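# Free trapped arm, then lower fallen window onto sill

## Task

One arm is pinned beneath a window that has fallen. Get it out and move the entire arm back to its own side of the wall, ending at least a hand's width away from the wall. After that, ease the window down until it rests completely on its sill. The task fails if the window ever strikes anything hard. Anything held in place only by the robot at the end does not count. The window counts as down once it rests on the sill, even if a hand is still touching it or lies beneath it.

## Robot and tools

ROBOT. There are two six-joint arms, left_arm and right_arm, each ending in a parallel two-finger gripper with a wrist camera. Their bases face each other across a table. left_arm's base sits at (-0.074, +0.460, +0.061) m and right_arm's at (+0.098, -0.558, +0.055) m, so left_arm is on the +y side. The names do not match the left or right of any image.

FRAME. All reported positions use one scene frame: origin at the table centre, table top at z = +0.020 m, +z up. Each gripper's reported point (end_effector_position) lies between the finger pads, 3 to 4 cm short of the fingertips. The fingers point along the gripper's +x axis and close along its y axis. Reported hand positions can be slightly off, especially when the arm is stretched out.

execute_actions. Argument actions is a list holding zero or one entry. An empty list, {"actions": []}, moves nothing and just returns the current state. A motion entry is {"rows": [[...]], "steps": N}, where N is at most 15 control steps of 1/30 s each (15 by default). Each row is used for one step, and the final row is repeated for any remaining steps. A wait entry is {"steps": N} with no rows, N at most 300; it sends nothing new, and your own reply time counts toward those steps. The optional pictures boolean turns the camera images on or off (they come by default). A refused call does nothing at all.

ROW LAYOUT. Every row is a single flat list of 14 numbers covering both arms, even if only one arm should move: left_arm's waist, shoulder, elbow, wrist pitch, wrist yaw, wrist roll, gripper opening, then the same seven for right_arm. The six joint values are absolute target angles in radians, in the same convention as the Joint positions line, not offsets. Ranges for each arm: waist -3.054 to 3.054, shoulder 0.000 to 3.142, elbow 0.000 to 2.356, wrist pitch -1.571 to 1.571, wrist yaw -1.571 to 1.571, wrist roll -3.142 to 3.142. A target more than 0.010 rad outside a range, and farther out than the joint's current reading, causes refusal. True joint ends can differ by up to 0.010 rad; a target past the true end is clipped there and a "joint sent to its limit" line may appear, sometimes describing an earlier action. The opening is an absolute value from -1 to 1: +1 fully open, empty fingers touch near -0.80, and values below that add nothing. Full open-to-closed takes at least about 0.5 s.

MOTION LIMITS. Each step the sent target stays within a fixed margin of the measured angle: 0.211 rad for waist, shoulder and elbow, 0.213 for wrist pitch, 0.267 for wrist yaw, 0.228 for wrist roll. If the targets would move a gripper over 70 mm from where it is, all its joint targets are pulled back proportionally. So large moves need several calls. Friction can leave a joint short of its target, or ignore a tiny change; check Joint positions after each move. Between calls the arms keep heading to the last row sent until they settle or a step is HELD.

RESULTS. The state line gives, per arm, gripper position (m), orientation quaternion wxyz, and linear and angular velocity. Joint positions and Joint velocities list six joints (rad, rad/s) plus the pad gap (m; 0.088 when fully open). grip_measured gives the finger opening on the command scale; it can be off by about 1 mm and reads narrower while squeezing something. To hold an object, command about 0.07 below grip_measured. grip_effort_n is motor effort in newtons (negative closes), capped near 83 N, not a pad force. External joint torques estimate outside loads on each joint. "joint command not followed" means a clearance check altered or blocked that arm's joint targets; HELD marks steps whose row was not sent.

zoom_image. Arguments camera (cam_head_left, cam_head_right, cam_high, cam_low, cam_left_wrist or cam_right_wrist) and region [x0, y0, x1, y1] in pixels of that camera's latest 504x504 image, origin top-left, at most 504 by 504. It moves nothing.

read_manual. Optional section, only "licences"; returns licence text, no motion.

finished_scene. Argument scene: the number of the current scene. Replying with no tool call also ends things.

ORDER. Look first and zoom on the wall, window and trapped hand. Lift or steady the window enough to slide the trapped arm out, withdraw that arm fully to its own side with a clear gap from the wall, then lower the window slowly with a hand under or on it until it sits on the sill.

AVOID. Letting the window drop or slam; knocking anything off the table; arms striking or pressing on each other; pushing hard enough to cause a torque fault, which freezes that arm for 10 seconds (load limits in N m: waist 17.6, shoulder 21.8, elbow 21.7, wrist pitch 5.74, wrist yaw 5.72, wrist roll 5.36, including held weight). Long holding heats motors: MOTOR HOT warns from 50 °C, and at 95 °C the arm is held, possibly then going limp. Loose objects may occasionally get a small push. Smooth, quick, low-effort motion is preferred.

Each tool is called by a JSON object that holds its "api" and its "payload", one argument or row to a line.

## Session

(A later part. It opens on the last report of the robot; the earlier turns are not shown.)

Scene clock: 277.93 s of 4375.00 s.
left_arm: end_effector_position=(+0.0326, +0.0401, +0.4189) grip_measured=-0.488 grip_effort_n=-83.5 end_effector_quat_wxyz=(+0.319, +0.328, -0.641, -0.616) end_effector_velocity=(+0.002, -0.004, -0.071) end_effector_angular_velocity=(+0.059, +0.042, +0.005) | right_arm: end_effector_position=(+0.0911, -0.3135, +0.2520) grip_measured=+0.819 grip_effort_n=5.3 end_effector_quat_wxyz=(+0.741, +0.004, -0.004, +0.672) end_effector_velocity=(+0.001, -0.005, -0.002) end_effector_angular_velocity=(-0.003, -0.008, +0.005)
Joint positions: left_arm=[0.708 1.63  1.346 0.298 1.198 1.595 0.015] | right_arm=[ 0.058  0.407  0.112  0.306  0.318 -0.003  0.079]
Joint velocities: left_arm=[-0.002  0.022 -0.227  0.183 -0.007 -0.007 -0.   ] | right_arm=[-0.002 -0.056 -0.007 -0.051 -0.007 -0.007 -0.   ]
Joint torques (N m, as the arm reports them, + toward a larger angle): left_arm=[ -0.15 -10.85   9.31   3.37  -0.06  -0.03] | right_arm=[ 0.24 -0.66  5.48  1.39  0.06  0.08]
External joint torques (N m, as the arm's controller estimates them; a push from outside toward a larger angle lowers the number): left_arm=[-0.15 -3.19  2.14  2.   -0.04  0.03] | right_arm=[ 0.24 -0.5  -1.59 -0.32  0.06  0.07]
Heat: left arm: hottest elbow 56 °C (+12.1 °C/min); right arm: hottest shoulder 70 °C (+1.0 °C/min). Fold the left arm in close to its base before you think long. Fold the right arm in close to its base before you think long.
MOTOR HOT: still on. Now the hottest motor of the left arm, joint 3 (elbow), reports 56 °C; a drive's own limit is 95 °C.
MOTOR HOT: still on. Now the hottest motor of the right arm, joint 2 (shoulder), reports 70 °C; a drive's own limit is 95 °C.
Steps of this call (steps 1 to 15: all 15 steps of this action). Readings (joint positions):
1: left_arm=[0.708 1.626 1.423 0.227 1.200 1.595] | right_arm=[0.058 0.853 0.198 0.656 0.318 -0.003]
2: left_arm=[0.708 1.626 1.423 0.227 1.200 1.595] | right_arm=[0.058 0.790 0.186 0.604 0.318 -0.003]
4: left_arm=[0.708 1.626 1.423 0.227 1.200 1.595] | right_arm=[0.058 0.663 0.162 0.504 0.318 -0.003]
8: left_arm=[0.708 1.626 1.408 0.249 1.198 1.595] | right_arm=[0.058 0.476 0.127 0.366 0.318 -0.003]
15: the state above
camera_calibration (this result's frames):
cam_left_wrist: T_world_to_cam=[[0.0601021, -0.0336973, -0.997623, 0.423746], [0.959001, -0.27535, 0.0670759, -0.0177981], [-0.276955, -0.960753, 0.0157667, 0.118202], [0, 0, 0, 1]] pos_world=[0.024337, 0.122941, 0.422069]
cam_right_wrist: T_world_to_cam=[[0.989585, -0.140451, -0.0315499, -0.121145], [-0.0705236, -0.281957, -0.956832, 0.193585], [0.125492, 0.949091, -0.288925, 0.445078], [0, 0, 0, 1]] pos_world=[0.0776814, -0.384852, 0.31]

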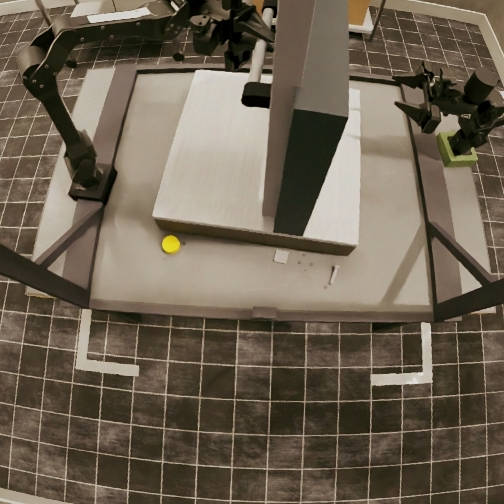

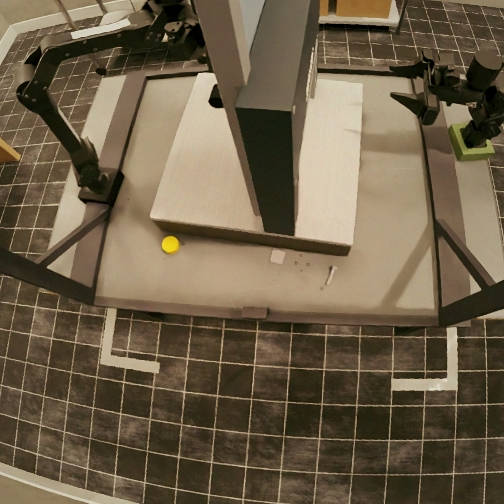

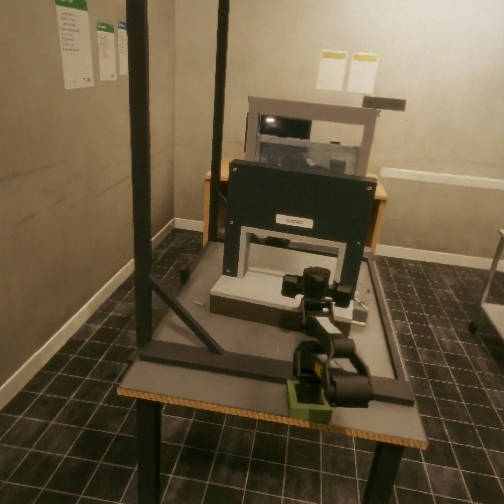

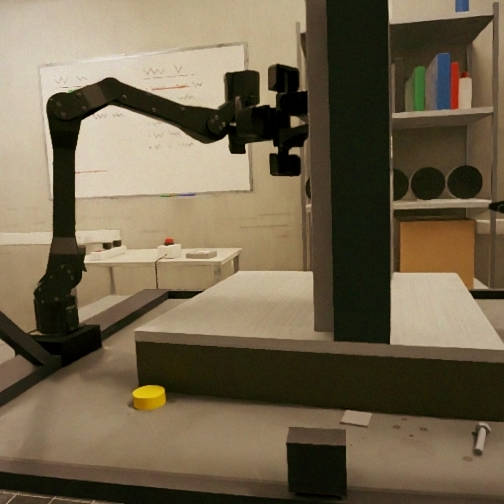

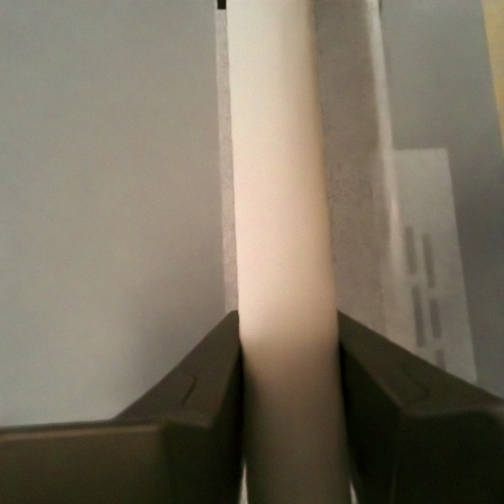

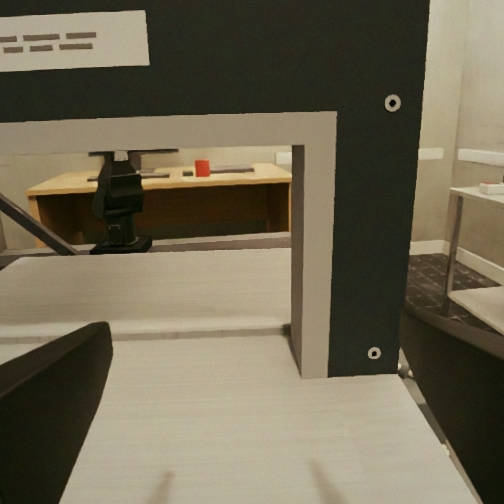

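{"api": "execute_actions", "payload": {
  "actions": [
    {"rows":[[0.708,1.609,1.349,0.341,1.195,1.597,-0.56,0.06,0.4,0.1,0.3,0.32,0,0.82],[0.708,1.61,1.343,0.348,1.195,1.597,-0.56,0.06,0.4,0.1,0.3,0.32,0,0.82],[0.708,1.611,1.335,0.357,1.195,1.597,-0.56,0.06,0.4,0.1,0.3,0.32,0,0.82],[0.708,1.612,1.325,0.368,1.195,1.597,-0.56,0.06,0.4,0.1,0.3,0.32,0,0.82],[0.708,1.613,1.313,0.381,1.195,1.597,-0.56,0.06,0.4,0.1,0.3,0.32,0,0.82],[0.708,1.615,1.301,0.395,1.195,1.597,-0.56,0.06,0.4,0.1,0.3,0.32,0,0.82],[0.708,1.617,1.289,0.409,1.195,1.597,-0.56,0.06,0.4,0.1,0.3,0.32,0,0.82],[0.708,1.619,1.277,0.423,1.195,1.597,-0.56,0.06,0.4,0.1,0.3,0.32,0,0.82],[0.708,1.621,1.265,0.437,1.195,1.597,-0.56,0.06,0.4,0.1,0.3,0.32,0,0.82],[0.708,1.623,1.253,0.451,1.195,1.597,-0.56,0.06,0.4,0.1,0.3,0.32,0,0.82],[0.708,1.626,1.241,0.466,1.195,1.597,-0.56,0.06,0.4,0.1,0.3,0.32,0,0.82],[0.708,1.629,1.23,0.48,1.195,1.597,-0.56,0.06,0.4,0.1,0.3,0.32,0,0.82],[0.708,1.632,1.219,0.494,1.195,1.597,-0.56,0.06,0.4,0.1,0.3,0.32,0,0.82],[0.708,1.635,1.207,0.508,1.195,1.597,-0.56,0.06,0.4,0.1,0.3,0.32,0,0.82],[0.708,1.638,1.196,0.523,1.195,1.597,-0.56,0.06,0.4,0.1,0.3,0.32,0,0.82]],"steps":15}
  ],
  "pictures": false
}}

{"api": "execute_actions", "payload": {
  "actions": [
    {"rows":[[0.708,1.642,1.186,0.537,1.195,1.597,-0.56,0.06,0.4,0.1,0.3,0.32,0,0.82],[0.708,1.645,1.175,0.551,1.195,1.597,-0.56,0.06,0.4,0.1,0.3,0.32,0,0.82],[0.708,1.649,1.165,0.566,1.195,1.597,-0.56,0.06,0.4,0.1,0.3,0.32,0,0.82],[0.708,1.653,1.155,0.58,1.195,1.597,-0.56,0.06,0.4,0.1,0.3,0.32,0,0.82],[0.708,1.658,1.145,0.594,1.195,1.597,-0.56,0.06,0.4,0.1,0.3,0.32,0,0.82],[0.708,1.662,1.135,0.609,1.195,1.597,-0.56,0.06,0.4,0.1,0.3,0.32,0,0.82],[0.708,1.667,1.125,0.623,1.195,1.597,-0.56,0.06,0.4,0.1,0.3,0.32,0,0.82],[0.708,1.672,1.116,0.637,1.195,1.597,-0.56,0.06,0.4,0.1,0.3,0.32,0,0.82],[0.708,1.677,1.106,0.652,1.195,1.597,-0.56,0.06,0.4,0.1,0.3,0.32,0,0.82],[0.708,1.682,1.097,0.667,1.195,1.597,-0.56,0.06,0.4,0.1,0.3,0.32,0,0.82],[0.708,1.688,1.088,0.681,1.195,1.597,-0.56,0.06,0.4,0.1,0.3,0.32,0,0.82],[0.708,1.694,1.079,0.696,1.195,1.597,-0.56,0.06,0.4,0.1,0.3,0.32,0,0.82],[0.708,1.7,1.071,0.71,1.195,1.597,-0.56,0.06,0.4,0.1,0.3,0.32,0,0.82],[0.708,1.706,1.062,0.725,1.195,1.597,-0.56,0.06,0.4,0.1,0.3,0.32,0,0.82],[0.708,1.712,1.054,0.739,1.195,1.597,-0.56,0.06,0.4,0.1,0.3,0.32,0,0.82]],"steps":15}
  ],
  "pictures": false
}}

{"api": "execute_actions", "payload": {
  "actions": [
    {"rows":[[0.708,1.719,1.046,0.754,1.195,1.597,-0.56,0.06,0.4,0.1,0.3,0.32,0,0.82],[0.708,1.725,1.038,0.769,1.195,1.597,-0.56,0.06,0.4,0.1,0.3,0.32,0,0.82],[0.708,1.732,1.03,0.783,1.195,1.597,-0.56,0.06,0.4,0.1,0.3,0.32,0,0.82],[0.708,1.74,1.023,0.798,1.195,1.597,-0.56,0.06,0.4,0.1,0.3,0.32,0,0.82],[0.708,1.747,1.015,0.813,1.195,1.597,-0.56,0.06,0.4,0.1,0.3,0.32,0,0.82],[0.708,1.754,1.008,0.827,1.195,1.597,-0.56,0.06,0.4,0.1,0.3,0.32,0,0.82],[0.708,1.762,1.001,0.842,1.195,1.597,-0.56,0.06,0.4,0.1,0.3,0.32,0,0.82],[0.708,1.77,0.995,0.856,1.195,1.597,-0.56,0.06,0.4,0.1,0.3,0.32,0,0.82],[0.708,1.778,0.989,0.87,1.195,1.597,-0.56,0.06,0.4,0.1,0.3,0.32,0,0.82],[0.708,1.785,0.983,0.884,1.195,1.597,-0.56,0.06,0.4,0.1,0.3,0.32,0,0.82],[0.708,1.793,0.977,0.897,1.195,1.597,-0.56,0.06,0.4,0.1,0.3,0.32,0,0.82],[0.708,1.801,0.972,0.91,1.195,1.597,-0.56,0.06,0.4,0.1,0.3,0.32,0,0.82],[0.708,1.808,0.967,0.922,1.195,1.597,-0.56,0.06,0.4,0.1,0.3,0.32,0,0.82],[0.708,1.815,0.962,0.934,1.195,1.597,-0.56,0.06,0.4,0.1,0.3,0.32,0,0.82],[0.708,1.8217,0.9578,0.9449,1.195,1.597,-0.56,0.06,0.4,0.1,0.3,0.32,0,0.82]],"steps":15}
  ],
  "pictures": false
}}

{"api": "execute_actions", "payload": {
  "actions": [
    {"rows":[[0.708,1.828,0.9547,0.9544,1.195,1.597,-0.56,0.06,0.4,0.1,0.3,0.32,0,0.82],[0.708,1.8333,0.9521,0.9623,1.195,1.597,-0.56,0.06,0.4,0.1,0.3,0.32,0,0.82],[0.708,1.8377,0.9499,0.9689,1.195,1.597,-0.56,0.06,0.4,0.1,0.3,0.32,0,0.82],[0.708,1.8413,0.9481,0.9742,1.195,1.597,-0.56,0.06,0.4,0.1,0.3,0.32,0,0.82],[0.708,1.8441,0.9467,0.9784,1.195,1.597,-0.56,0.06,0.4,0.1,0.3,0.32,0,0.82],[0.708,1.8463,0.9456,0.9817,1.195,1.597,-0.56,0.06,0.4,0.1,0.3,0.32,0,0.82],[0.708,1.8482,0.9447,0.9846,1.195,1.597,-0.56,0.06,0.4,0.1,0.3,0.32,0,0.82],[0.708,1.8499,0.9438,0.987,1.195,1.597,-0.56,0.06,0.4,0.1,0.3,0.32,0,0.82],[0.708,1.8516,0.943,0.9895,1.195,1.597,-0.56,0.06,0.4,0.1,0.3,0.32,0,0.82],[0.708,1.8532,0.9422,0.992,1.195,1.597,-0.56,0.06,0.4,0.1,0.3,0.32,0,0.82],[0.708,1.8549,0.9414,0.9945,1.195,1.597,-0.56,0.06,0.4,0.1,0.3,0.32,0,0.82],[0.708,1.8565,0.9406,0.997,1.195,1.597,-0.56,0.06,0.4,0.1,0.3,0.32,0,0.82],[0.708,1.8582,0.9397,0.9994,1.195,1.597,-0.56,0.06,0.4,0.1,0.3,0.32,0,0.82],[0.708,1.8598,0.9389,1.0019,1.195,1.597,-0.56,0.06,0.4,0.1,0.3,0.32,0,0.82],[0.708,1.8615,0.9381,1.0044,1.195,1.597,-0.56,0.06,0.4,0.1,0.3,0.32,0,0.82]],"steps":15}
  ]
}}

{"api": "execute_actions", "payload": {
  "actions": [
    {"rows":[[0.708,1.8632,0.9373,1.0069,1.195,1.597,-0.56,0.06,0.4,0.1,0.3,0.32,0,0.82],[0.708,1.8648,0.9365,1.0094,1.195,1.597,-0.56,0.06,0.4,0.1,0.3,0.32,0,0.82],[0.708,1.8665,0.9356,1.0118,1.195,1.597,-0.56,0.06,0.4,0.1,0.3,0.32,0,0.82],[0.708,1.8681,0.9348,1.0143,1.195,1.597,-0.56,0.06,0.4,0.1,0.3,0.32,0,0.82],[0.708,1.8698,0.934,1.0168,1.195,1.597,-0.56,0.06,0.4,0.1,0.3,0.32,0,0.82],[0.708,1.8715,0.9332,1.0193,1.195,1.597,-0.56,0.06,0.4,0.1,0.3,0.32,0,0.82],[0.708,1.8731,0.9324,1.0218,1.195,1.597,-0.56,0.06,0.4,0.1,0.3,0.32,0,0.82],[0.708,1.8748,0.9315,1.0242,1.195,1.597,-0.56,0.06,0.4,0.1,0.3,0.32,0,0.82],[0.708,1.8764,0.9307,1.0267,1.195,1.597,-0.56,0.06,0.4,0.1,0.3,0.32,0,0.82],[0.708,1.8781,0.9299,1.0292,1.195,1.597,-0.56,0.06,0.4,0.1,0.3,0.32,0,0.82],[0.708,1.8797,0.9291,1.0317,1.195,1.597,-0.56,0.06,0.4,0.1,0.3,0.32,0,0.82],[0.708,1.8814,0.9283,1.0342,1.195,1.597,-0.56,0.06,0.4,0.1,0.3,0.32,0,0.82],[0.708,1.8831,0.9274,1.0366,1.195,1.597,-0.56,0.06,0.4,0.1,0.3,0.32,0,0.82],[0.708,1.8847,0.9266,1.0391,1.195,1.597,-0.56,0.06,0.4,0.1,0.3,0.32,0,0.82],[0.708,1.8864,0.9258,1.0416,1.195,1.597,-0.56,0.06,0.4,0.1,0.3,0.32,0,0.82]],"steps":15}
  ],
  "pictures": false
}}

{"api": "execute_actions", "payload": {
  "actions": [
    {"rows":[[0.708,1.888,0.9252,1.0438,1.195,1.597,-0.56,0.06,0.4,0.1,0.3,0.32,0,0.82],[0.708,1.8896,0.9246,1.046,1.195,1.597,-0.56,0.06,0.4,0.1,0.3,0.32,0,0.82],[0.708,1.8912,0.924,1.0482,1.195,1.597,-0.56,0.06,0.4,0.1,0.3,0.32,0,0.82],[0.708,1.8928,0.9234,1.0504,1.195,1.597,-0.56,0.06,0.4,0.1,0.3,0.32,0,0.82],[0.708,1.8944,0.9228,1.0526,1.195,1.597,-0.56,0.06,0.4,0.1,0.3,0.32,0,0.82],[0.708,1.896,0.9222,1.0548,1.195,1.597,-0.56,0.06,0.4,0.1,0.3,0.32,0,0.82],[0.708,1.8976,0.9216,1.057,1.195,1.597,-0.56,0.06,0.4,0.1,0.3,0.32,0,0.82],[0.708,1.8992,0.921,1.0592,1.195,1.597,-0.56,0.06,0.4,0.1,0.3,0.32,0,0.82],[0.708,1.9008,0.9204,1.0614,1.195,1.597,-0.56,0.06,0.4,0.1,0.3,0.32,0,0.82],[0.708,1.9024,0.9198,1.0636,1.195,1.597,-0.56,0.06,0.4,0.1,0.3,0.32,0,0.82],[0.708,1.904,0.9192,1.0658,1.195,1.597,-0.56,0.06,0.4,0.1,0.3,0.32,0,0.82],[0.708,1.9056,0.9186,1.068,1.195,1.597,-0.56,0.06,0.4,0.1,0.3,0.32,0,0.82],[0.708,1.9072,0.918,1.0702,1.195,1.597,-0.56,0.06,0.4,0.1,0.3,0.32,0,0.82],[0.708,1.9088,0.9174,1.0724,1.195,1.597,-0.56,0.06,0.4,0.1,0.3,0.32,0,0.82],[0.708,1.9104,0.9168,1.0746,1.195,1.597,-0.56,0.06,0.4,0.1,0.3,0.32,0,0.82]],"steps":15}
  ],
  "pictures": false
}}

{"api": "execute_actions", "payload": {
  "actions": [
    {"rows":[[0.708,1.912,0.9163,1.0767,1.195,1.597,-0.56,0.06,0.4,0.1,0.3,0.32,0,0.82],[0.708,1.9136,0.9158,1.0788,1.195,1.597,-0.56,0.06,0.4,0.1,0.3,0.32,0,0.82],[0.708,1.9152,0.9153,1.0809,1.195,1.597,-0.56,0.06,0.4,0.1,0.3,0.32,0,0.82],[0.708,1.9168,0.9148,1.083,1.195,1.597,-0.56,0.06,0.4,0.1,0.3,0.32,0,0.82],[0.708,1.9184,0.9143,1.0851,1.195,1.597,-0.56,0.06,0.4,0.1,0.3,0.32,0,0.82],[0.708,1.92,0.9138,1.0872,1.195,1.597,-0.56,0.06,0.4,0.1,0.3,0.32,0,0.82],[0.708,1.9216,0.9133,1.0893,1.195,1.597,-0.56,0.06,0.4,0.1,0.3,0.32,0,0.82],[0.708,1.9232,0.9128,1.0914,1.195,1.597,-0.56,0.06,0.4,0.1,0.3,0.32,0,0.82],[0.708,1.9248,0.9123,1.0935,1.195,1.597,-0.56,0.06,0.4,0.1,0.3,0.32,0,0.82],[0.708,1.9264,0.9118,1.0956,1.195,1.597,-0.56,0.06,0.4,0.1,0.3,0.32,0,0.82],[0.708,1.928,0.9113,1.0977,1.195,1.597,-0.56,0.06,0.4,0.1,0.3,0.32,0,0.82],[0.708,1.9296,0.9108,1.0998,1.195,1.597,-0.56,0.06,0.4,0.1,0.3,0.32,0,0.82],[0.708,1.9312,0.9103,1.1019,1.195,1.597,-0.56,0.06,0.4,0.1,0.3,0.32,0,0.82],[0.708,1.9328,0.9098,1.104,1.195,1.597,-0.56,0.06,0.4,0.1,0.3,0.32,0,0.82],[0.708,1.9344,0.9093,1.1061,1.195,1.597,-0.56,0.06,0.4,0.1,0.3,0.32,0,0.82]],"steps":15}
  ]
}}

{"api": "zoom_image", "payload": {
  "camera": "cam_right_wrist",
  "region": [170, 250, 330, 380]
}}

Scene clock: 366.03 s of 4375.00 s.
left_arm: end_effector_position=(+0.0335, +0.0387, +0.3749) grip_measured=-0.488 grip_effort_n=-83.5 end_effector_quat_wxyz=(+0.320, +0.328, -0.640, -0.617) end_effector_velocity=(-0.000, -0.002, -0.111) end_effector_angular_velocity=(+0.019, +0.015, -0.010) | right_arm: end_effector_position=(+0.0912, -0.3139, +0.2520) grip_measured=+0.819 grip_effort_n=5.3 end_effector_quat_wxyz=(+0.741, +0.004, -0.004, +0.672) end_effector_velocity=(-0.000, -0.000, +0.001) end_effector_angular_velocity=(+0.008, +0.009, +0.005)
Joint positions: left_arm=[0.708 1.656 1.2   0.466 1.196 1.595 0.015] | right_arm=[ 0.058  0.403  0.112  0.302  0.318 -0.003  0.079]
Joint velocities: left_arm=[-0.002  0.1   -0.335  0.418  0.007 -0.007 -0.   ] | right_arm=[-0.002 -0.002 -0.002  0.007 -0.007  0.007 -0.001]
Joint torques (N m, as the arm reports them, + toward a larger angle): left_arm=[ -0.05 -11.59   8.94   3.24  -0.06   0.04] | right_arm=[ 0.24 -0.55  5.54  1.41  0.06  0.08]
External joint torques (N m, as the arm's controller estimates them; a push from outside toward a larger angle lowers the number): left_arm=[-0.05 -4.11  2.18  1.94 -0.06  0.1 ] | right_arm=[ 0.22 -0.4  -1.52 -0.3   0.07  0.07]
Heat: left arm: hottest wrist pitch 60 °C (+6.1 °C/min); right arm: hottest shoulder 52 °C (-7.1 °C/min). Fold the left arm in close to its base before you think long. Fold the right arm in close to its base before you think long.
MOTOR HOT: still on. Now the hottest motor of the left arm, joint 4 (wrist pitch), reports 60 °C; a drive's own limit is 95 °C.
MOTOR HOT: still on. Now the hottest motor of the right arm, joint 2 (shoulder), reports 52 °C; a drive's own limit is 95 °C.
Steps of this call (steps 1 to 30: the robot went on to your last target; steps 31 to 90: nothing new was sent; then 84.60 s passed at rest; steps 91 to 105: all 15 steps of this action). Readings (joint positions):
91: left_arm=[0.708 1.632 1.328 0.314 1.199 1.595] | right_arm=[0.058 0.403 0.112 0.302 0.318 -0.003]
92: left_arm=[0.708 1.632 1.327 0.317 1.199 1.595] | right_arm=[0.058 0.403 0.112 0.302 0.318 -0.003]
94: left_arm=[0.708 1.633 1.320 0.330 1.199 1.595] | right_arm=[0.058 0.403 0.112 0.302 0.318 -0.003]
98: left_arm=[0.708 1.636 1.286 0.372 1.196 1.595] | right_arm=[0.058 0.403 0.112 0.302 0.318 -0.003]
105: the state above

Scene clock: 366.53 s of 4375.00 s.
left_arm: end_effector_position=(+0.0346, +0.0371, +0.3216) grip_measured=-0.488 grip_effort_n=-83.5 end_effector_quat_wxyz=(+0.321, +0.330, -0.640, -0.616) end_effector_velocity=(+0.000, -0.004, -0.109) end_effector_angular_velocity=(+0.010, +0.010, +0.015) | right_arm: end_effector_position=(+0.0912, -0.3139, +0.2518) grip_measured=+0.819 grip_effort_n=5.3 end_effector_quat_wxyz=(+0.741, +0.004, -0.003, +0.672) end_effector_velocity=(+0.002, -0.000, -0.005) end_effector_angular_velocity=(-0.024, -0.027, -0.010)
Joint positions: left_arm=[0.707 1.727 1.056 0.682 1.192 1.595 0.015] | right_arm=[ 0.058  0.403  0.112  0.302  0.318 -0.003  0.079]
Joint velocities: left_arm=[-0.007  0.183 -0.256  0.432 -0.022 -0.007 -0.   ] | right_arm=[-0.002 -0.002 -0.002 -0.022  0.007 -0.022  0.   ]
Joint torques (N m, as the arm reports them, + toward a larger angle): left_arm=[  0.17 -11.79   7.95   3.21   0.14   0.02] | right_arm=[ 0.23 -0.54  5.53  1.42  0.06  0.08]
External joint torques (N m, as the arm's controller estimates them; a push from outside toward a larger angle lowers the number): left_arm=[ 0.21 -4.1   1.52  1.9   0.13  0.08] | right_arm=[ 0.23 -0.41 -1.47 -0.27  0.06  0.08]
Heat: left arm: hottest wrist pitch 60 °C (+6.0 °C/min); right arm: hottest shoulder 51 °C (-8.1 °C/min). Fold the left arm in close to its base before you think long. Fold the right arm in close to its base before you think long.
MOTOR HOT: still on. Now the hottest motor of the left arm, joint 4 (wrist pitch), reports 60 °C; a drive's own limit is 95 °C.
MOTOR HOT: still on. Now the hottest motor of the right arm, joint 2 (shoulder), reports 51 °C; a drive's own limit is 95 °C.
Steps of this call (steps 1 to 15: all 15 steps of this action). Readings (joint positions):
1: left_arm=[0.708 1.660 1.190 0.481 1.196 1.595] | right_arm=[0.058 0.403 0.112 0.302 0.318 -0.003]
2: left_arm=[0.708 1.663 1.179 0.495 1.196 1.595] | right_arm=[0.058 0.403 0.112 0.302 0.318 -0.003]
4: left_arm=[0.708 1.671 1.159 0.524 1.196 1.595] | right_arm=[0.058 0.403 0.112 0.302 0.318 -0.003]
8: left_arm=[0.708 1.688 1.120 0.581 1.195 1.595] | right_arm=[0.058 0.403 0.112 0.302 0.318 -0.003]
15: the state above

Scene clock: 367.03 s of 4375.00 s.
left_arm: end_effector_position=(+0.0354, +0.0358, +0.2707) grip_measured=-0.488 grip_effort_n=-83.5 end_effector_quat_wxyz=(+0.322, +0.331, -0.640, -0.615) end_effector_velocity=(+0.006, -0.004, -0.092) end_effector_angular_velocity=(+0.031, +0.024, +0.039) | right_arm: end_effector_position=(+0.0912, -0.3139, +0.2518) grip_measured=+0.819 grip_effort_n=5.8 end_effector_quat_wxyz=(+0.741, +0.004, -0.003, +0.672) end_effector_velocity=(-0.003, +0.000, +0.000) end_effector_angular_velocity=(-0.003, -0.008, +0.019)
Joint positions: left_arm=[0.707 1.834 0.955 0.893 1.187 1.595 0.015] | right_arm=[ 0.058  0.403  0.112  0.302  0.318 -0.003  0.079]
Joint velocities: left_arm=[ 0.002  0.217 -0.144  0.33  -0.037 -0.007 -0.   ] | right_arm=[-0.002 -0.002  0.002 -0.007 -0.022 -0.007 -0.   ]
Joint torques (N m, as the arm reports them, + toward a larger angle): left_arm=[  0.15 -12.17   6.88   3.38   0.33  -0.01] | right_arm=[ 0.24 -0.53  5.54  1.41  0.06  0.08]
External joint torques (N m, as the arm's controller estimates them; a push from outside toward a larger angle lowers the number): left_arm=[ 0.06 -4.17  0.96  2.05  0.34  0.05] | right_arm=[ 0.24 -0.38 -1.55 -0.31  0.06  0.07]
Heat: left arm: hottest wrist pitch 60 °C (+6.1 °C/min); right arm: hottest shoulder 51 °C (-8.1 °C/min). Fold the left arm in close to its base before you think long. Fold the right arm in close to its base before you think long.
MOTOR HOT: still on. Now the hottest motor of the left arm, joint 4 (wrist pitch), reports 60 °C; a drive's own limit is 95 °C.
MOTOR HOT: still on. Now the hottest motor of the right arm, joint 2 (shoulder), reports 51 °C; a drive's own limit is 95 °C.
Steps of this call (steps 1 to 15: all 15 steps of this action). Readings (joint positions):
1: left_arm=[0.707 1.733 1.048 0.697 1.192 1.595] | right_arm=[0.058 0.403 0.112 0.302 0.318 -0.003]
2: left_arm=[0.707 1.739 1.040 0.711 1.191 1.595] | right_arm=[0.058 0.403 0.112 0.302 0.318 -0.003]
4: left_arm=[0.707 1.752 1.024 0.741 1.190 1.595] | right_arm=[0.058 0.403 0.112 0.302 0.318 -0.003]
8: left_arm=[0.707 1.781 0.996 0.799 1.189 1.595] | right_arm=[0.058 0.403 0.112 0.302 0.318 -0.003]
15: the state above

Scene clock: 367.53 s of 4375.00 s.
left_arm: end_effector_position=(+0.0358, +0.0353, +0.2521) grip_measured=-0.488 grip_effort_n=-83.5 end_effector_quat_wxyz=(+0.322, +0.331, -0.641, -0.613) end_effector_velocity=(+0.002, -0.000, -0.015) end_effector_angular_velocity=(+0.010, +0.017, +0.010) | right_arm: end_effector_position=(+0.0912, -0.3139, +0.2518) grip_measured=+0.819 grip_effort_n=5.8 end_effector_quat_wxyz=(+0.741, +0.004, -0.003, +0.672) end_effector_velocity=(+0.003, +0.000, -0.003) end_effector_angular_velocity=(-0.014, -0.024, -0.015)
Joint positions: left_arm=[0.707 1.885 0.928 0.974 1.187 1.595 0.015] | right_arm=[ 0.058  0.403  0.112  0.302  0.318 -0.003  0.079]
Joint velocities: left_arm=[ 0.002  0.042 -0.022  0.066 -0.007 -0.022 -0.   ] | right_arm=[-0.007  0.002 -0.002 -0.007  0.007 -0.022 -0.   ]
Joint torques (N m, as the arm reports them, + toward a larger angle): left_arm=[  0.16 -11.96   6.55   3.27   0.33   0.  ] | right_arm=[ 0.24 -0.54  5.52  1.41  0.06  0.08]
External joint torques (N m, as the arm's controller estimates them; a push from outside toward a larger angle lowers the number): left_arm=[ 0.08 -4.    1.01  1.97  0.35  0.06] | right_arm=[ 0.25 -0.43 -1.49 -0.28  0.06  0.07]
Heat: left arm: hottest wrist pitch 60 °C (+6.0 °C/min); right arm: hottest shoulder 51 °C (-8.1 °C/min). Fold the left arm in close to its base before you think long. Fold the right arm in close to its base before you think long.
MOTOR HOT: still on. Now the hottest motor of the left arm, joint 4 (wrist pitch), reports 60 °C; a drive's own limit is 95 °C.
MOTOR HOT: still on. Now the hottest motor of the right arm, joint 2 (shoulder), reports 51 °C; a drive's own limit is 95 °C.
Steps of this call (steps 1 to 15: all 15 steps of this action). Readings (joint positions):
1: left_arm=[0.707 1.842 0.951 0.904 1.187 1.595] | right_arm=[0.058 0.403 0.112 0.302 0.318 -0.003]
2: left_arm=[0.707 1.848 0.947 0.914 1.187 1.595] | right_arm=[0.058 0.403 0.112 0.302 0.318 -0.003]
4: left_arm=[0.707 1.860 0.941 0.932 1.187 1.595] | right_arm=[0.058 0.403 0.112 0.302 0.318 -0.003]
8: left_arm=[0.707 1.875 0.933 0.953 1.187 1.595] | right_arm=[0.058 0.403 0.112 0.302 0.318 -0.003]
15: the state above
camera_calibration (this result's frames):
cam_left_wrist: T_world_to_cam=[[0.0617469, -0.035424, -0.997463, 0.256963], [0.961595, -0.265667, 0.0689614, -0.0118351], [-0.267436, -0.963414, 0.0176595, 0.116374], [0, 0, 0, 1]] pos_world=[0.0266365, 0.118075, 0.255072]
cam_right_wrist: T_world_to_cam=[[0.989587, -0.140463, -0.0314151, -0.121323], [-0.0704438, -0.282313, -0.956733, 0.193209], [0.125516, 0.948984, -0.289268, 0.445434], [0, 0, 0, 1]] pos_world=[0.0777606, -0.385206, 0.309888]

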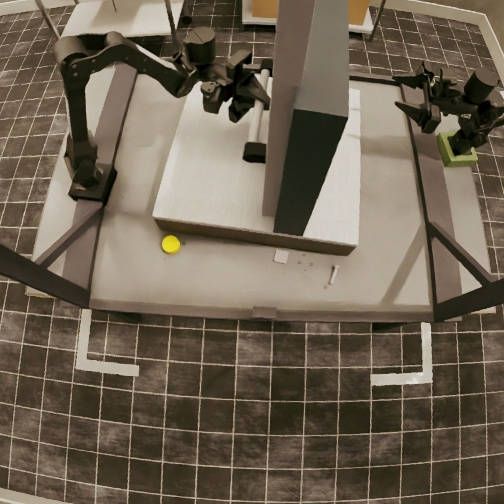

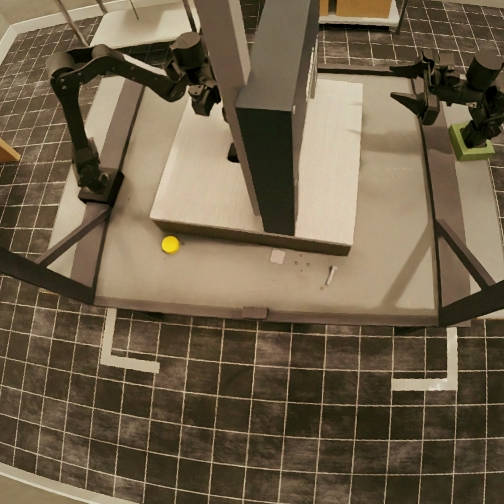

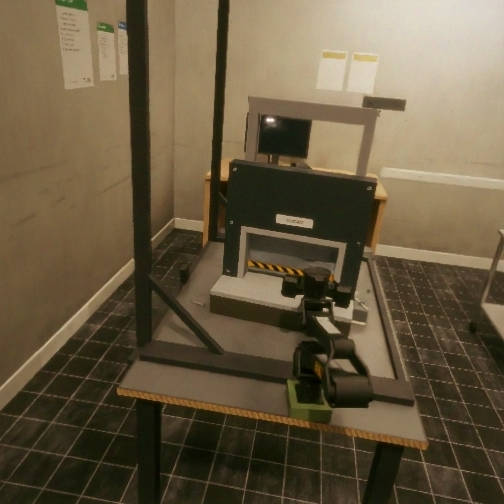

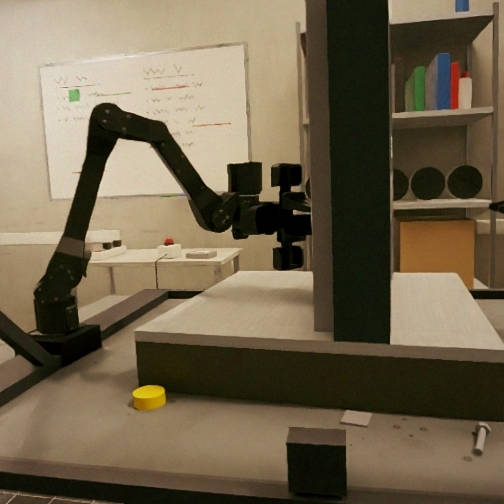

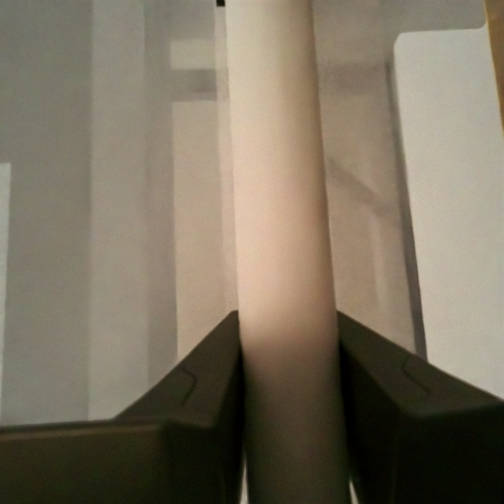

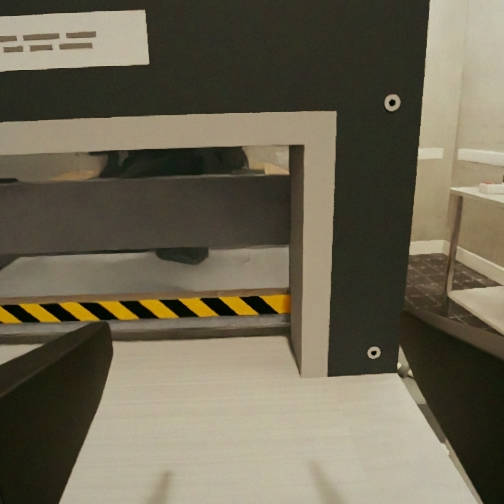

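Scene clock: 368.03 s of 4375.00 s.
left_arm: end_effector_position=(+0.0358, +0.0351, +0.2431) grip_measured=-0.488 grip_effort_n=-83.5 end_effector_quat_wxyz=(+0.322, +0.332, -0.641, -0.613) end_effector_velocity=(-0.003, +0.002, -0.018) end_effector_angular_velocity=(+0.027, +0.027, -0.010) | right_arm: end_effector_position=(+0.0912, -0.3139, +0.2518) grip_measured=+0.819 grip_effort_n=5.8 end_effector_quat_wxyz=(+0.741, +0.004, -0.003, +0.672) end_effector_velocity=(-0.000, -0.000, +0.001) end_effector_angular_velocity=(+0.006, -0.006, +0.005)
Joint positions: left_arm=[0.706 1.91  0.917 1.011 1.185 1.595 0.015] | right_arm=[ 0.058  0.403  0.112  0.302  0.318 -0.003  0.079]
Joint velocities: left_arm=[-0.002  0.042 -0.027  0.051  0.007 -0.022  0.   ] | right_arm=[-0.002 -0.002 -0.002  0.007 -0.007 -0.007  0.   ]
Joint torques (N m, as the arm reports them, + toward a larger angle): left_arm=[  0.11 -12.19   6.26   3.29   0.41   0.  ] | right_arm=[ 0.24 -0.54  5.54  1.42  0.06  0.09]
External joint torques (N m, as the arm's controller estimates them; a push from outside toward a larger angle lowers the number): left_arm=[ 0.08 -4.15  0.86  2.    0.42  0.06] | right_arm=[ 0.23 -0.38 -1.52 -0.3   0.07  0.08]
Heat: left arm: hottest wrist pitch 60 °C (+6.1 °C/min); right arm: hottest shoulder 51 °C (-7.1 °C/min). Fold the left arm in close to its base before you think long. Fold the right arm in close to its base before you think long.
MOTOR HOT: still on. Now the hottest motor of the left arm, joint 4 (wrist pitch), reports 60 °C; a drive's own limit is 95 °C.
MOTOR HOT: still on. Now the hottest motor of the right arm, joint 2 (shoulder), reports 51 °C; a drive's own limit is 95 °C.
Steps of this call (steps 1 to 15: all 15 steps of this action). Readings (joint positions):
1: left_arm=[0.707 1.887 0.928 0.977 1.187 1.595] | right_arm=[0.058 0.403 0.112 0.302 0.318 -0.003]
2: left_arm=[0.707 1.888 0.927 0.979 1.187 1.595] | right_arm=[0.058 0.403 0.112 0.302 0.318 -0.003]
4: left_arm=[0.706 1.892 0.925 0.984 1.186 1.595] | right_arm=[0.058 0.403 0.112 0.302 0.318 -0.003]
8: left_arm=[0.706 1.899 0.922 0.994 1.186 1.595] | right_arm=[0.058 0.403 0.112 0.302 0.318 -0.003]
15: the state above

Scene clock: 368.53 s of 4375.00 s.
left_arm: end_effector_position=(+0.0359, +0.0349, +0.2351) grip_measured=-0.488 grip_effort_n=-83.5 end_effector_quat_wxyz=(+0.322, +0.332, -0.641, -0.613) end_effector_velocity=(-0.000, -0.001, -0.015) end_effector_angular_velocity=(+0.002, +0.005, +0.005) | right_arm: end_effector_position=(+0.0912, -0.3139, +0.2518) grip_measured=+0.819 grip_effort_n=5.3 end_effector_quat_wxyz=(+0.741, +0.004, -0.003, +0.672) end_effector_velocity=(-0.000, -0.000, -0.005) end_effector_angular_velocity=(-0.024, -0.027, +0.005)
Joint positions: left_arm=[0.706 1.934 0.908 1.045 1.185 1.595 0.015] | right_arm=[ 0.058  0.403  0.112  0.302  0.318 -0.003  0.079]
Joint velocities: left_arm=[-0.002  0.046 -0.017  0.066 -0.007 -0.007 -0.   ] | right_arm=[-0.002 -0.002 -0.002 -0.022 -0.007 -0.022 -0.001]
Joint torques (N m, as the arm reports them, + toward a larger angle): left_arm=[  0.2  -12.29   6.22   3.34   0.37   0.01] | right_arm=[ 0.23 -0.55  5.54  1.42  0.06  0.09]
External joint torques (N m, as the arm's controller estimates them; a push from outside toward a larger angle lowers the number): left_arm=[ 0.19 -4.2   0.9   2.04  0.39  0.07] | right_arm=[ 0.24 -0.42 -1.46 -0.28  0.06  0.08]
Heat: left arm: hottest wrist pitch 60 °C (+6.0 °C/min); right arm: hottest shoulder 51 °C (-7.0 °C/min). Fold the left arm in close to its base before you think long. Fold the right arm in close to its base before you think long.
MOTOR HOT: still on. Now the hottest motor of the left arm, joint 4 (wrist pitch), reports 60 °C; a drive's own limit is 95 °C.
MOTOR HOT: still on. Now the hottest motor of the right arm, joint 2 (shoulder), reports 51 °C; a drive's own limit is 95 °C.
Steps of this call (steps 1 to 15: all 15 steps of this action). Readings (joint positions):
1: left_arm=[0.706 1.912 0.916 1.014 1.185 1.595] | right_arm=[0.058 0.403 0.112 0.302 0.318 -0.003]
2: left_arm=[0.706 1.914 0.915 1.016 1.185 1.595] | right_arm=[0.058 0.403 0.112 0.302 0.318 -0.003]
4: left_arm=[0.706 1.917 0.914 1.021 1.185 1.595] | right_arm=[0.058 0.403 0.112 0.302 0.318 -0.003]
8: left_arm=[0.706 1.923 0.912 1.030 1.185 1.595] | right_arm=[0.058 0.403 0.112 0.302 0.318 -0.003]
15: the state above

Scene clock: 369.03 s of 4375.00 s.
left_arm: end_effector_position=(+0.0360, +0.0348, +0.2306) grip_measured=-0.488 grip_effort_n=-83.5 end_effector_quat_wxyz=(+0.322, +0.332, -0.645, -0.609) end_effector_velocity=(-0.002, +0.001, -0.004) end_effector_angular_velocity=(-0.014, +0.001, -0.010) | right_arm: end_effector_position=(+0.0912, -0.3139, +0.2518) grip_measured=+0.819 grip_effort_n=5.8 end_effector_quat_wxyz=(+0.741, +0.004, -0.003, +0.672) end_effector_velocity=(-0.000, -0.001, -0.004) end_effector_angular_velocity=(-0.017, -0.011, +0.005)
Joint positions: left_arm=[0.706 1.952 0.902 1.079 1.185 1.595 0.015] | right_arm=[ 0.058  0.403  0.112  0.302  0.318 -0.003  0.079]
Joint velocities: left_arm=[-0.002  0.022 -0.012  0.066  0.007 -0.022 -0.   ] | right_arm=[-0.002 -0.007 -0.002 -0.022 -0.007 -0.007 -0.   ]
Joint torques (N m, as the arm reports them, + toward a larger angle): left_arm=[  0.2  -11.34   5.79   3.11   0.4    0.01] | right_arm=[ 0.24 -0.53  5.54  1.41  0.06  0.08]
External joint torques (N m, as the arm's controller estimates them; a push from outside toward a larger angle lowers the number): left_arm=[ 0.2  -3.28  0.62  1.82  0.42  0.08] | right_arm=[ 0.24 -0.42 -1.4  -0.26  0.06  0.07]
Heat: left arm: hottest wrist pitch 60 °C (+5.1 °C/min); right arm: hottest shoulder 51 °C (-7.1 °C/min). Fold the left arm in close to its base before you think long. Fold the right arm in close to its base before you think long.
MOTOR HOT: still on. Now the hottest motor of the left arm, joint 4 (wrist pitch), reports 60 °C; a drive's own limit is 95 °C.
MOTOR HOT: still on. Now the hottest motor of the right arm, joint 2 (shoulder), reports 51 °C; a drive's own limit is 95 °C.
Steps of this call (steps 1 to 15: all 15 steps of this action). Readings (joint positions):
1: left_arm=[0.706 1.936 0.907 1.047 1.185 1.595] | right_arm=[0.058 0.403 0.112 0.302 0.318 -0.003]
2: left_arm=[0.706 1.937 0.907 1.049 1.185 1.595] | right_arm=[0.058 0.403 0.112 0.302 0.318 -0.003]
4: left_arm=[0.706 1.941 0.906 1.053 1.185 1.595] | right_arm=[0.058 0.403 0.112 0.302 0.318 -0.003]
8: left_arm=[0.706 1.947 0.904 1.062 1.185 1.595] | right_arm=[0.058 0.403 0.112 0.302 0.318 -0.003]
15: the state above
camera_calibration (this result's frames):
cam_left_wrist: T_world_to_cam=[[0.0681889, -0.0452554, -0.996645, 0.235376], [0.961427, -0.263838, 0.0777597, -0.0128102], [-0.266472, -0.963505, 0.0255189, 0.114482], [0, 0, 0, 1]] pos_world=[0.0267724, 0.117576, 0.232661]
cam_right_wrist: T_world_to_cam=[[0.989587, -0.140463, -0.0314151, -0.121323], [-0.0704438, -0.282313, -0.956733, 0.193209], [0.125516, 0.948984, -0.289268, 0.445434], [0, 0, 0, 1]] pos_world=[0.0777606, -0.385206, 0.309888]

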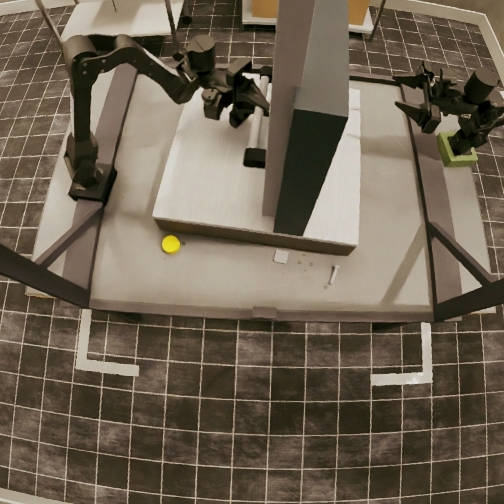

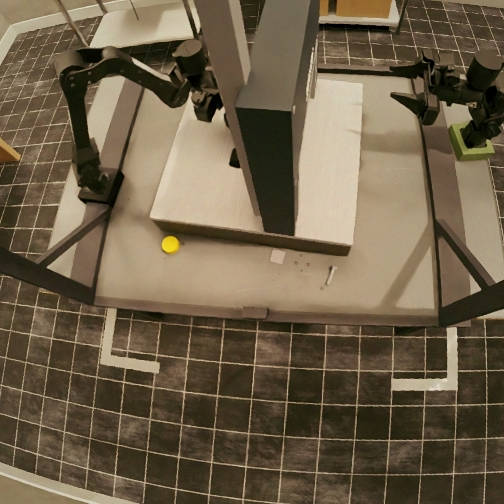

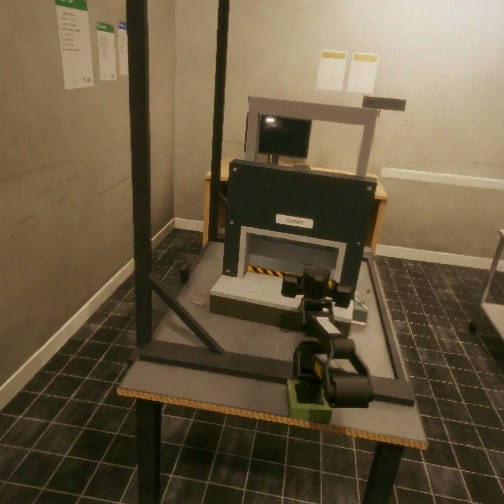

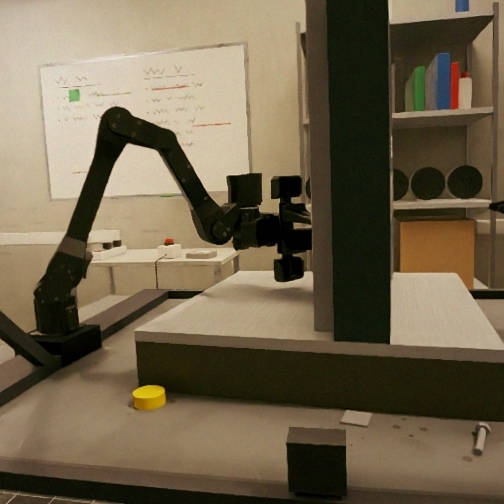

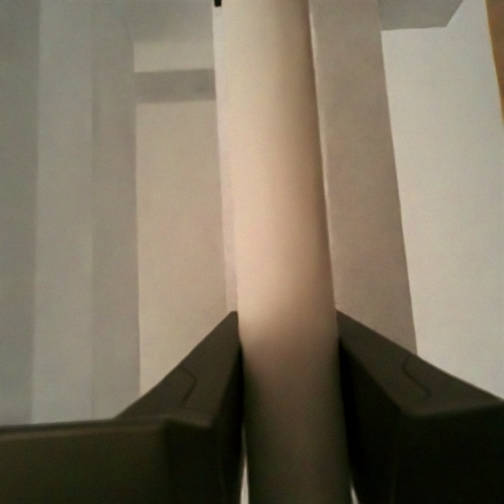

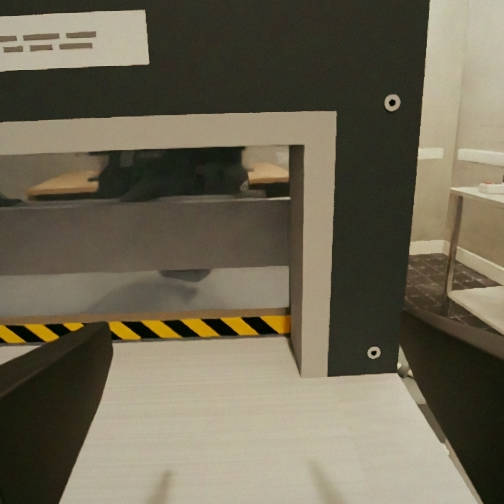

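Region (170, 250, 330, 380) of cam_right_wrist's 504x504 image, scaled by 3.150, with more detail than that image has; it fills the top 410 rows of this view, and the rest is white.

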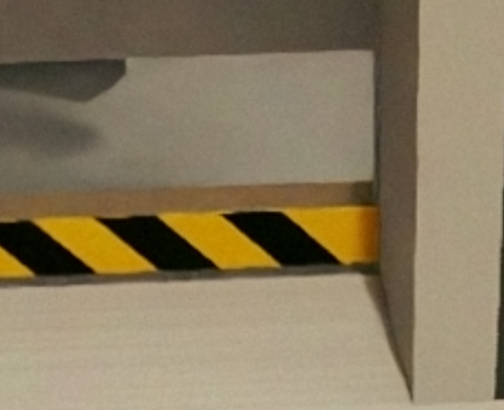

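{"api": "execute_actions", "payload": {
  "actions": []
}}

Scene clock: 376.70 s of 4375.00 s.
left_arm: end_effector_position=(+0.0360, +0.0348, +0.2305) grip_measured=-0.488 grip_effort_n=-83.5 end_effector_quat_wxyz=(+0.322, +0.332, -0.646, -0.608) end_effector_velocity=(-0.000, +0.002, +0.003) end_effector_angular_velocity=(-0.006, -0.001, -0.005) | right_arm: end_effector_position=(+0.0912, -0.3139, +0.2518) grip_measured=+0.819 grip_effort_n=5.8 end_effector_quat_wxyz=(+0.741, +0.004, -0.003, +0.672) end_effector_velocity=(-0.000, -0.000, -0.002) end_effector_angular_velocity=(-0.008, -0.009, +0.005)
Joint positions: left_arm=[0.706 1.954 0.902 1.084 1.185 1.595 0.015] | right_arm=[ 0.058  0.403  0.112  0.302  0.318 -0.003  0.079]
Joint velocities: left_arm=[ 0.002 -0.007 -0.002  0.007  0.007 -0.007 -0.   ] | right_arm=[-0.002 -0.002 -0.002 -0.007 -0.007 -0.007 -0.   ]
Joint torques (N m, as the arm reports them, + toward a larger angle): left_arm=[  0.11 -11.3    5.7    3.09   0.39   0.02] | right_arm=[ 0.23 -0.54  5.54  1.41  0.06  0.08]
External joint torques (N m, as the arm's controller estimates them; a push from outside toward a larger angle lowers the number): left_arm=[ 0.08 -3.18  0.52  1.8   0.41  0.09] | right_arm=[ 0.23 -0.4  -1.49 -0.29  0.06  0.07]
Heat: left arm: hottest wrist pitch 60 °C (+5.0 °C/min); right arm: hottest shoulder 51 °C (-6.0 °C/min). Fold the left arm in close to its base before you think long. Fold the right arm in close to its base before you think long.
MOTOR HOT: still on. Now the hottest motor of the left arm, joint 4 (wrist pitch), reports 60 °C; a drive's own limit is 95 °C.
MOTOR HOT: still on. Now the hottest motor of the right arm, joint 2 (shoulder), reports 51 °C; a drive's own limit is 95 °C.
Steps of this call (steps 1 to 15: the robot went on to your last target; steps 16 to 90: nothing new was sent; then 4.67 s passed at rest). Readings (joint positions):
1: left_arm=[0.706 1.953 0.902 1.081 1.185 1.595] | right_arm=[0.058 0.403 0.112 0.302 0.318 -0.003]
2: left_arm=[0.706 1.953 0.902 1.082 1.185 1.595] | right_arm=[0.058 0.403 0.112 0.302 0.318 -0.003]
4: left_arm=[0.706 1.953 0.902 1.083 1.185 1.595] | right_arm=[0.058 0.403 0.112 0.302 0.318 -0.003]
8: left_arm=[0.706 1.954 0.902 1.084 1.185 1.595] | right_arm=[0.058 0.403 0.112 0.302 0.318 -0.003]
90: the state above
All arms were judged still, so your last target was given up. Only a new action makes them travel on or press farther. Fingers that are still opening or closing keep moving.
camera_calibration (this result's frames):
cam_left_wrist: T_world_to_cam=[[0.0698457, -0.0478057, -0.996412, 0.235248], [0.961296, -0.263637, 0.0800329, -0.0133386], [-0.266517, -0.963437, 0.0275415, 0.114009], [0, 0, 0, 1]] pos_world=[0.0267765, 0.11757, 0.232331]
cam_right_wrist: T_world_to_cam=[[0.989587, -0.140463, -0.0314151, -0.121323], [-0.0704438, -0.282313, -0.956733, 0.193209], [0.125516, 0.948984, -0.289268, 0.445434], [0, 0, 0, 1]] pos_world=[0.0777606, -0.385206, 0.309888]

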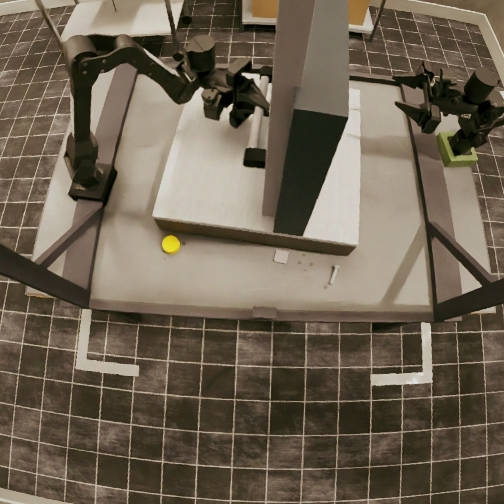

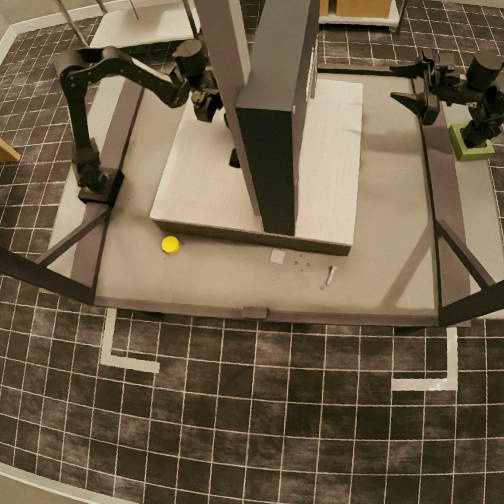

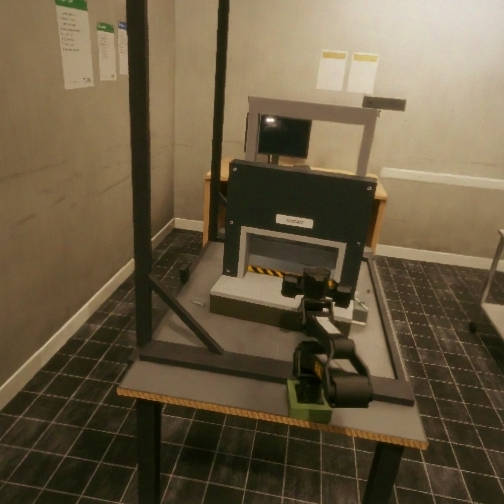

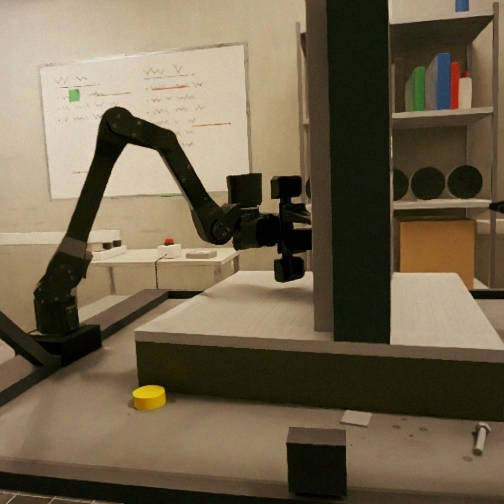

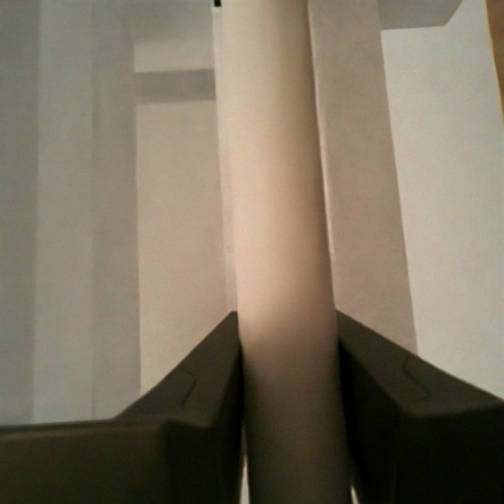

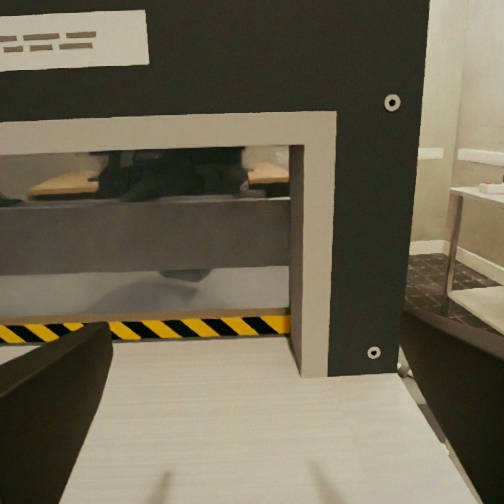

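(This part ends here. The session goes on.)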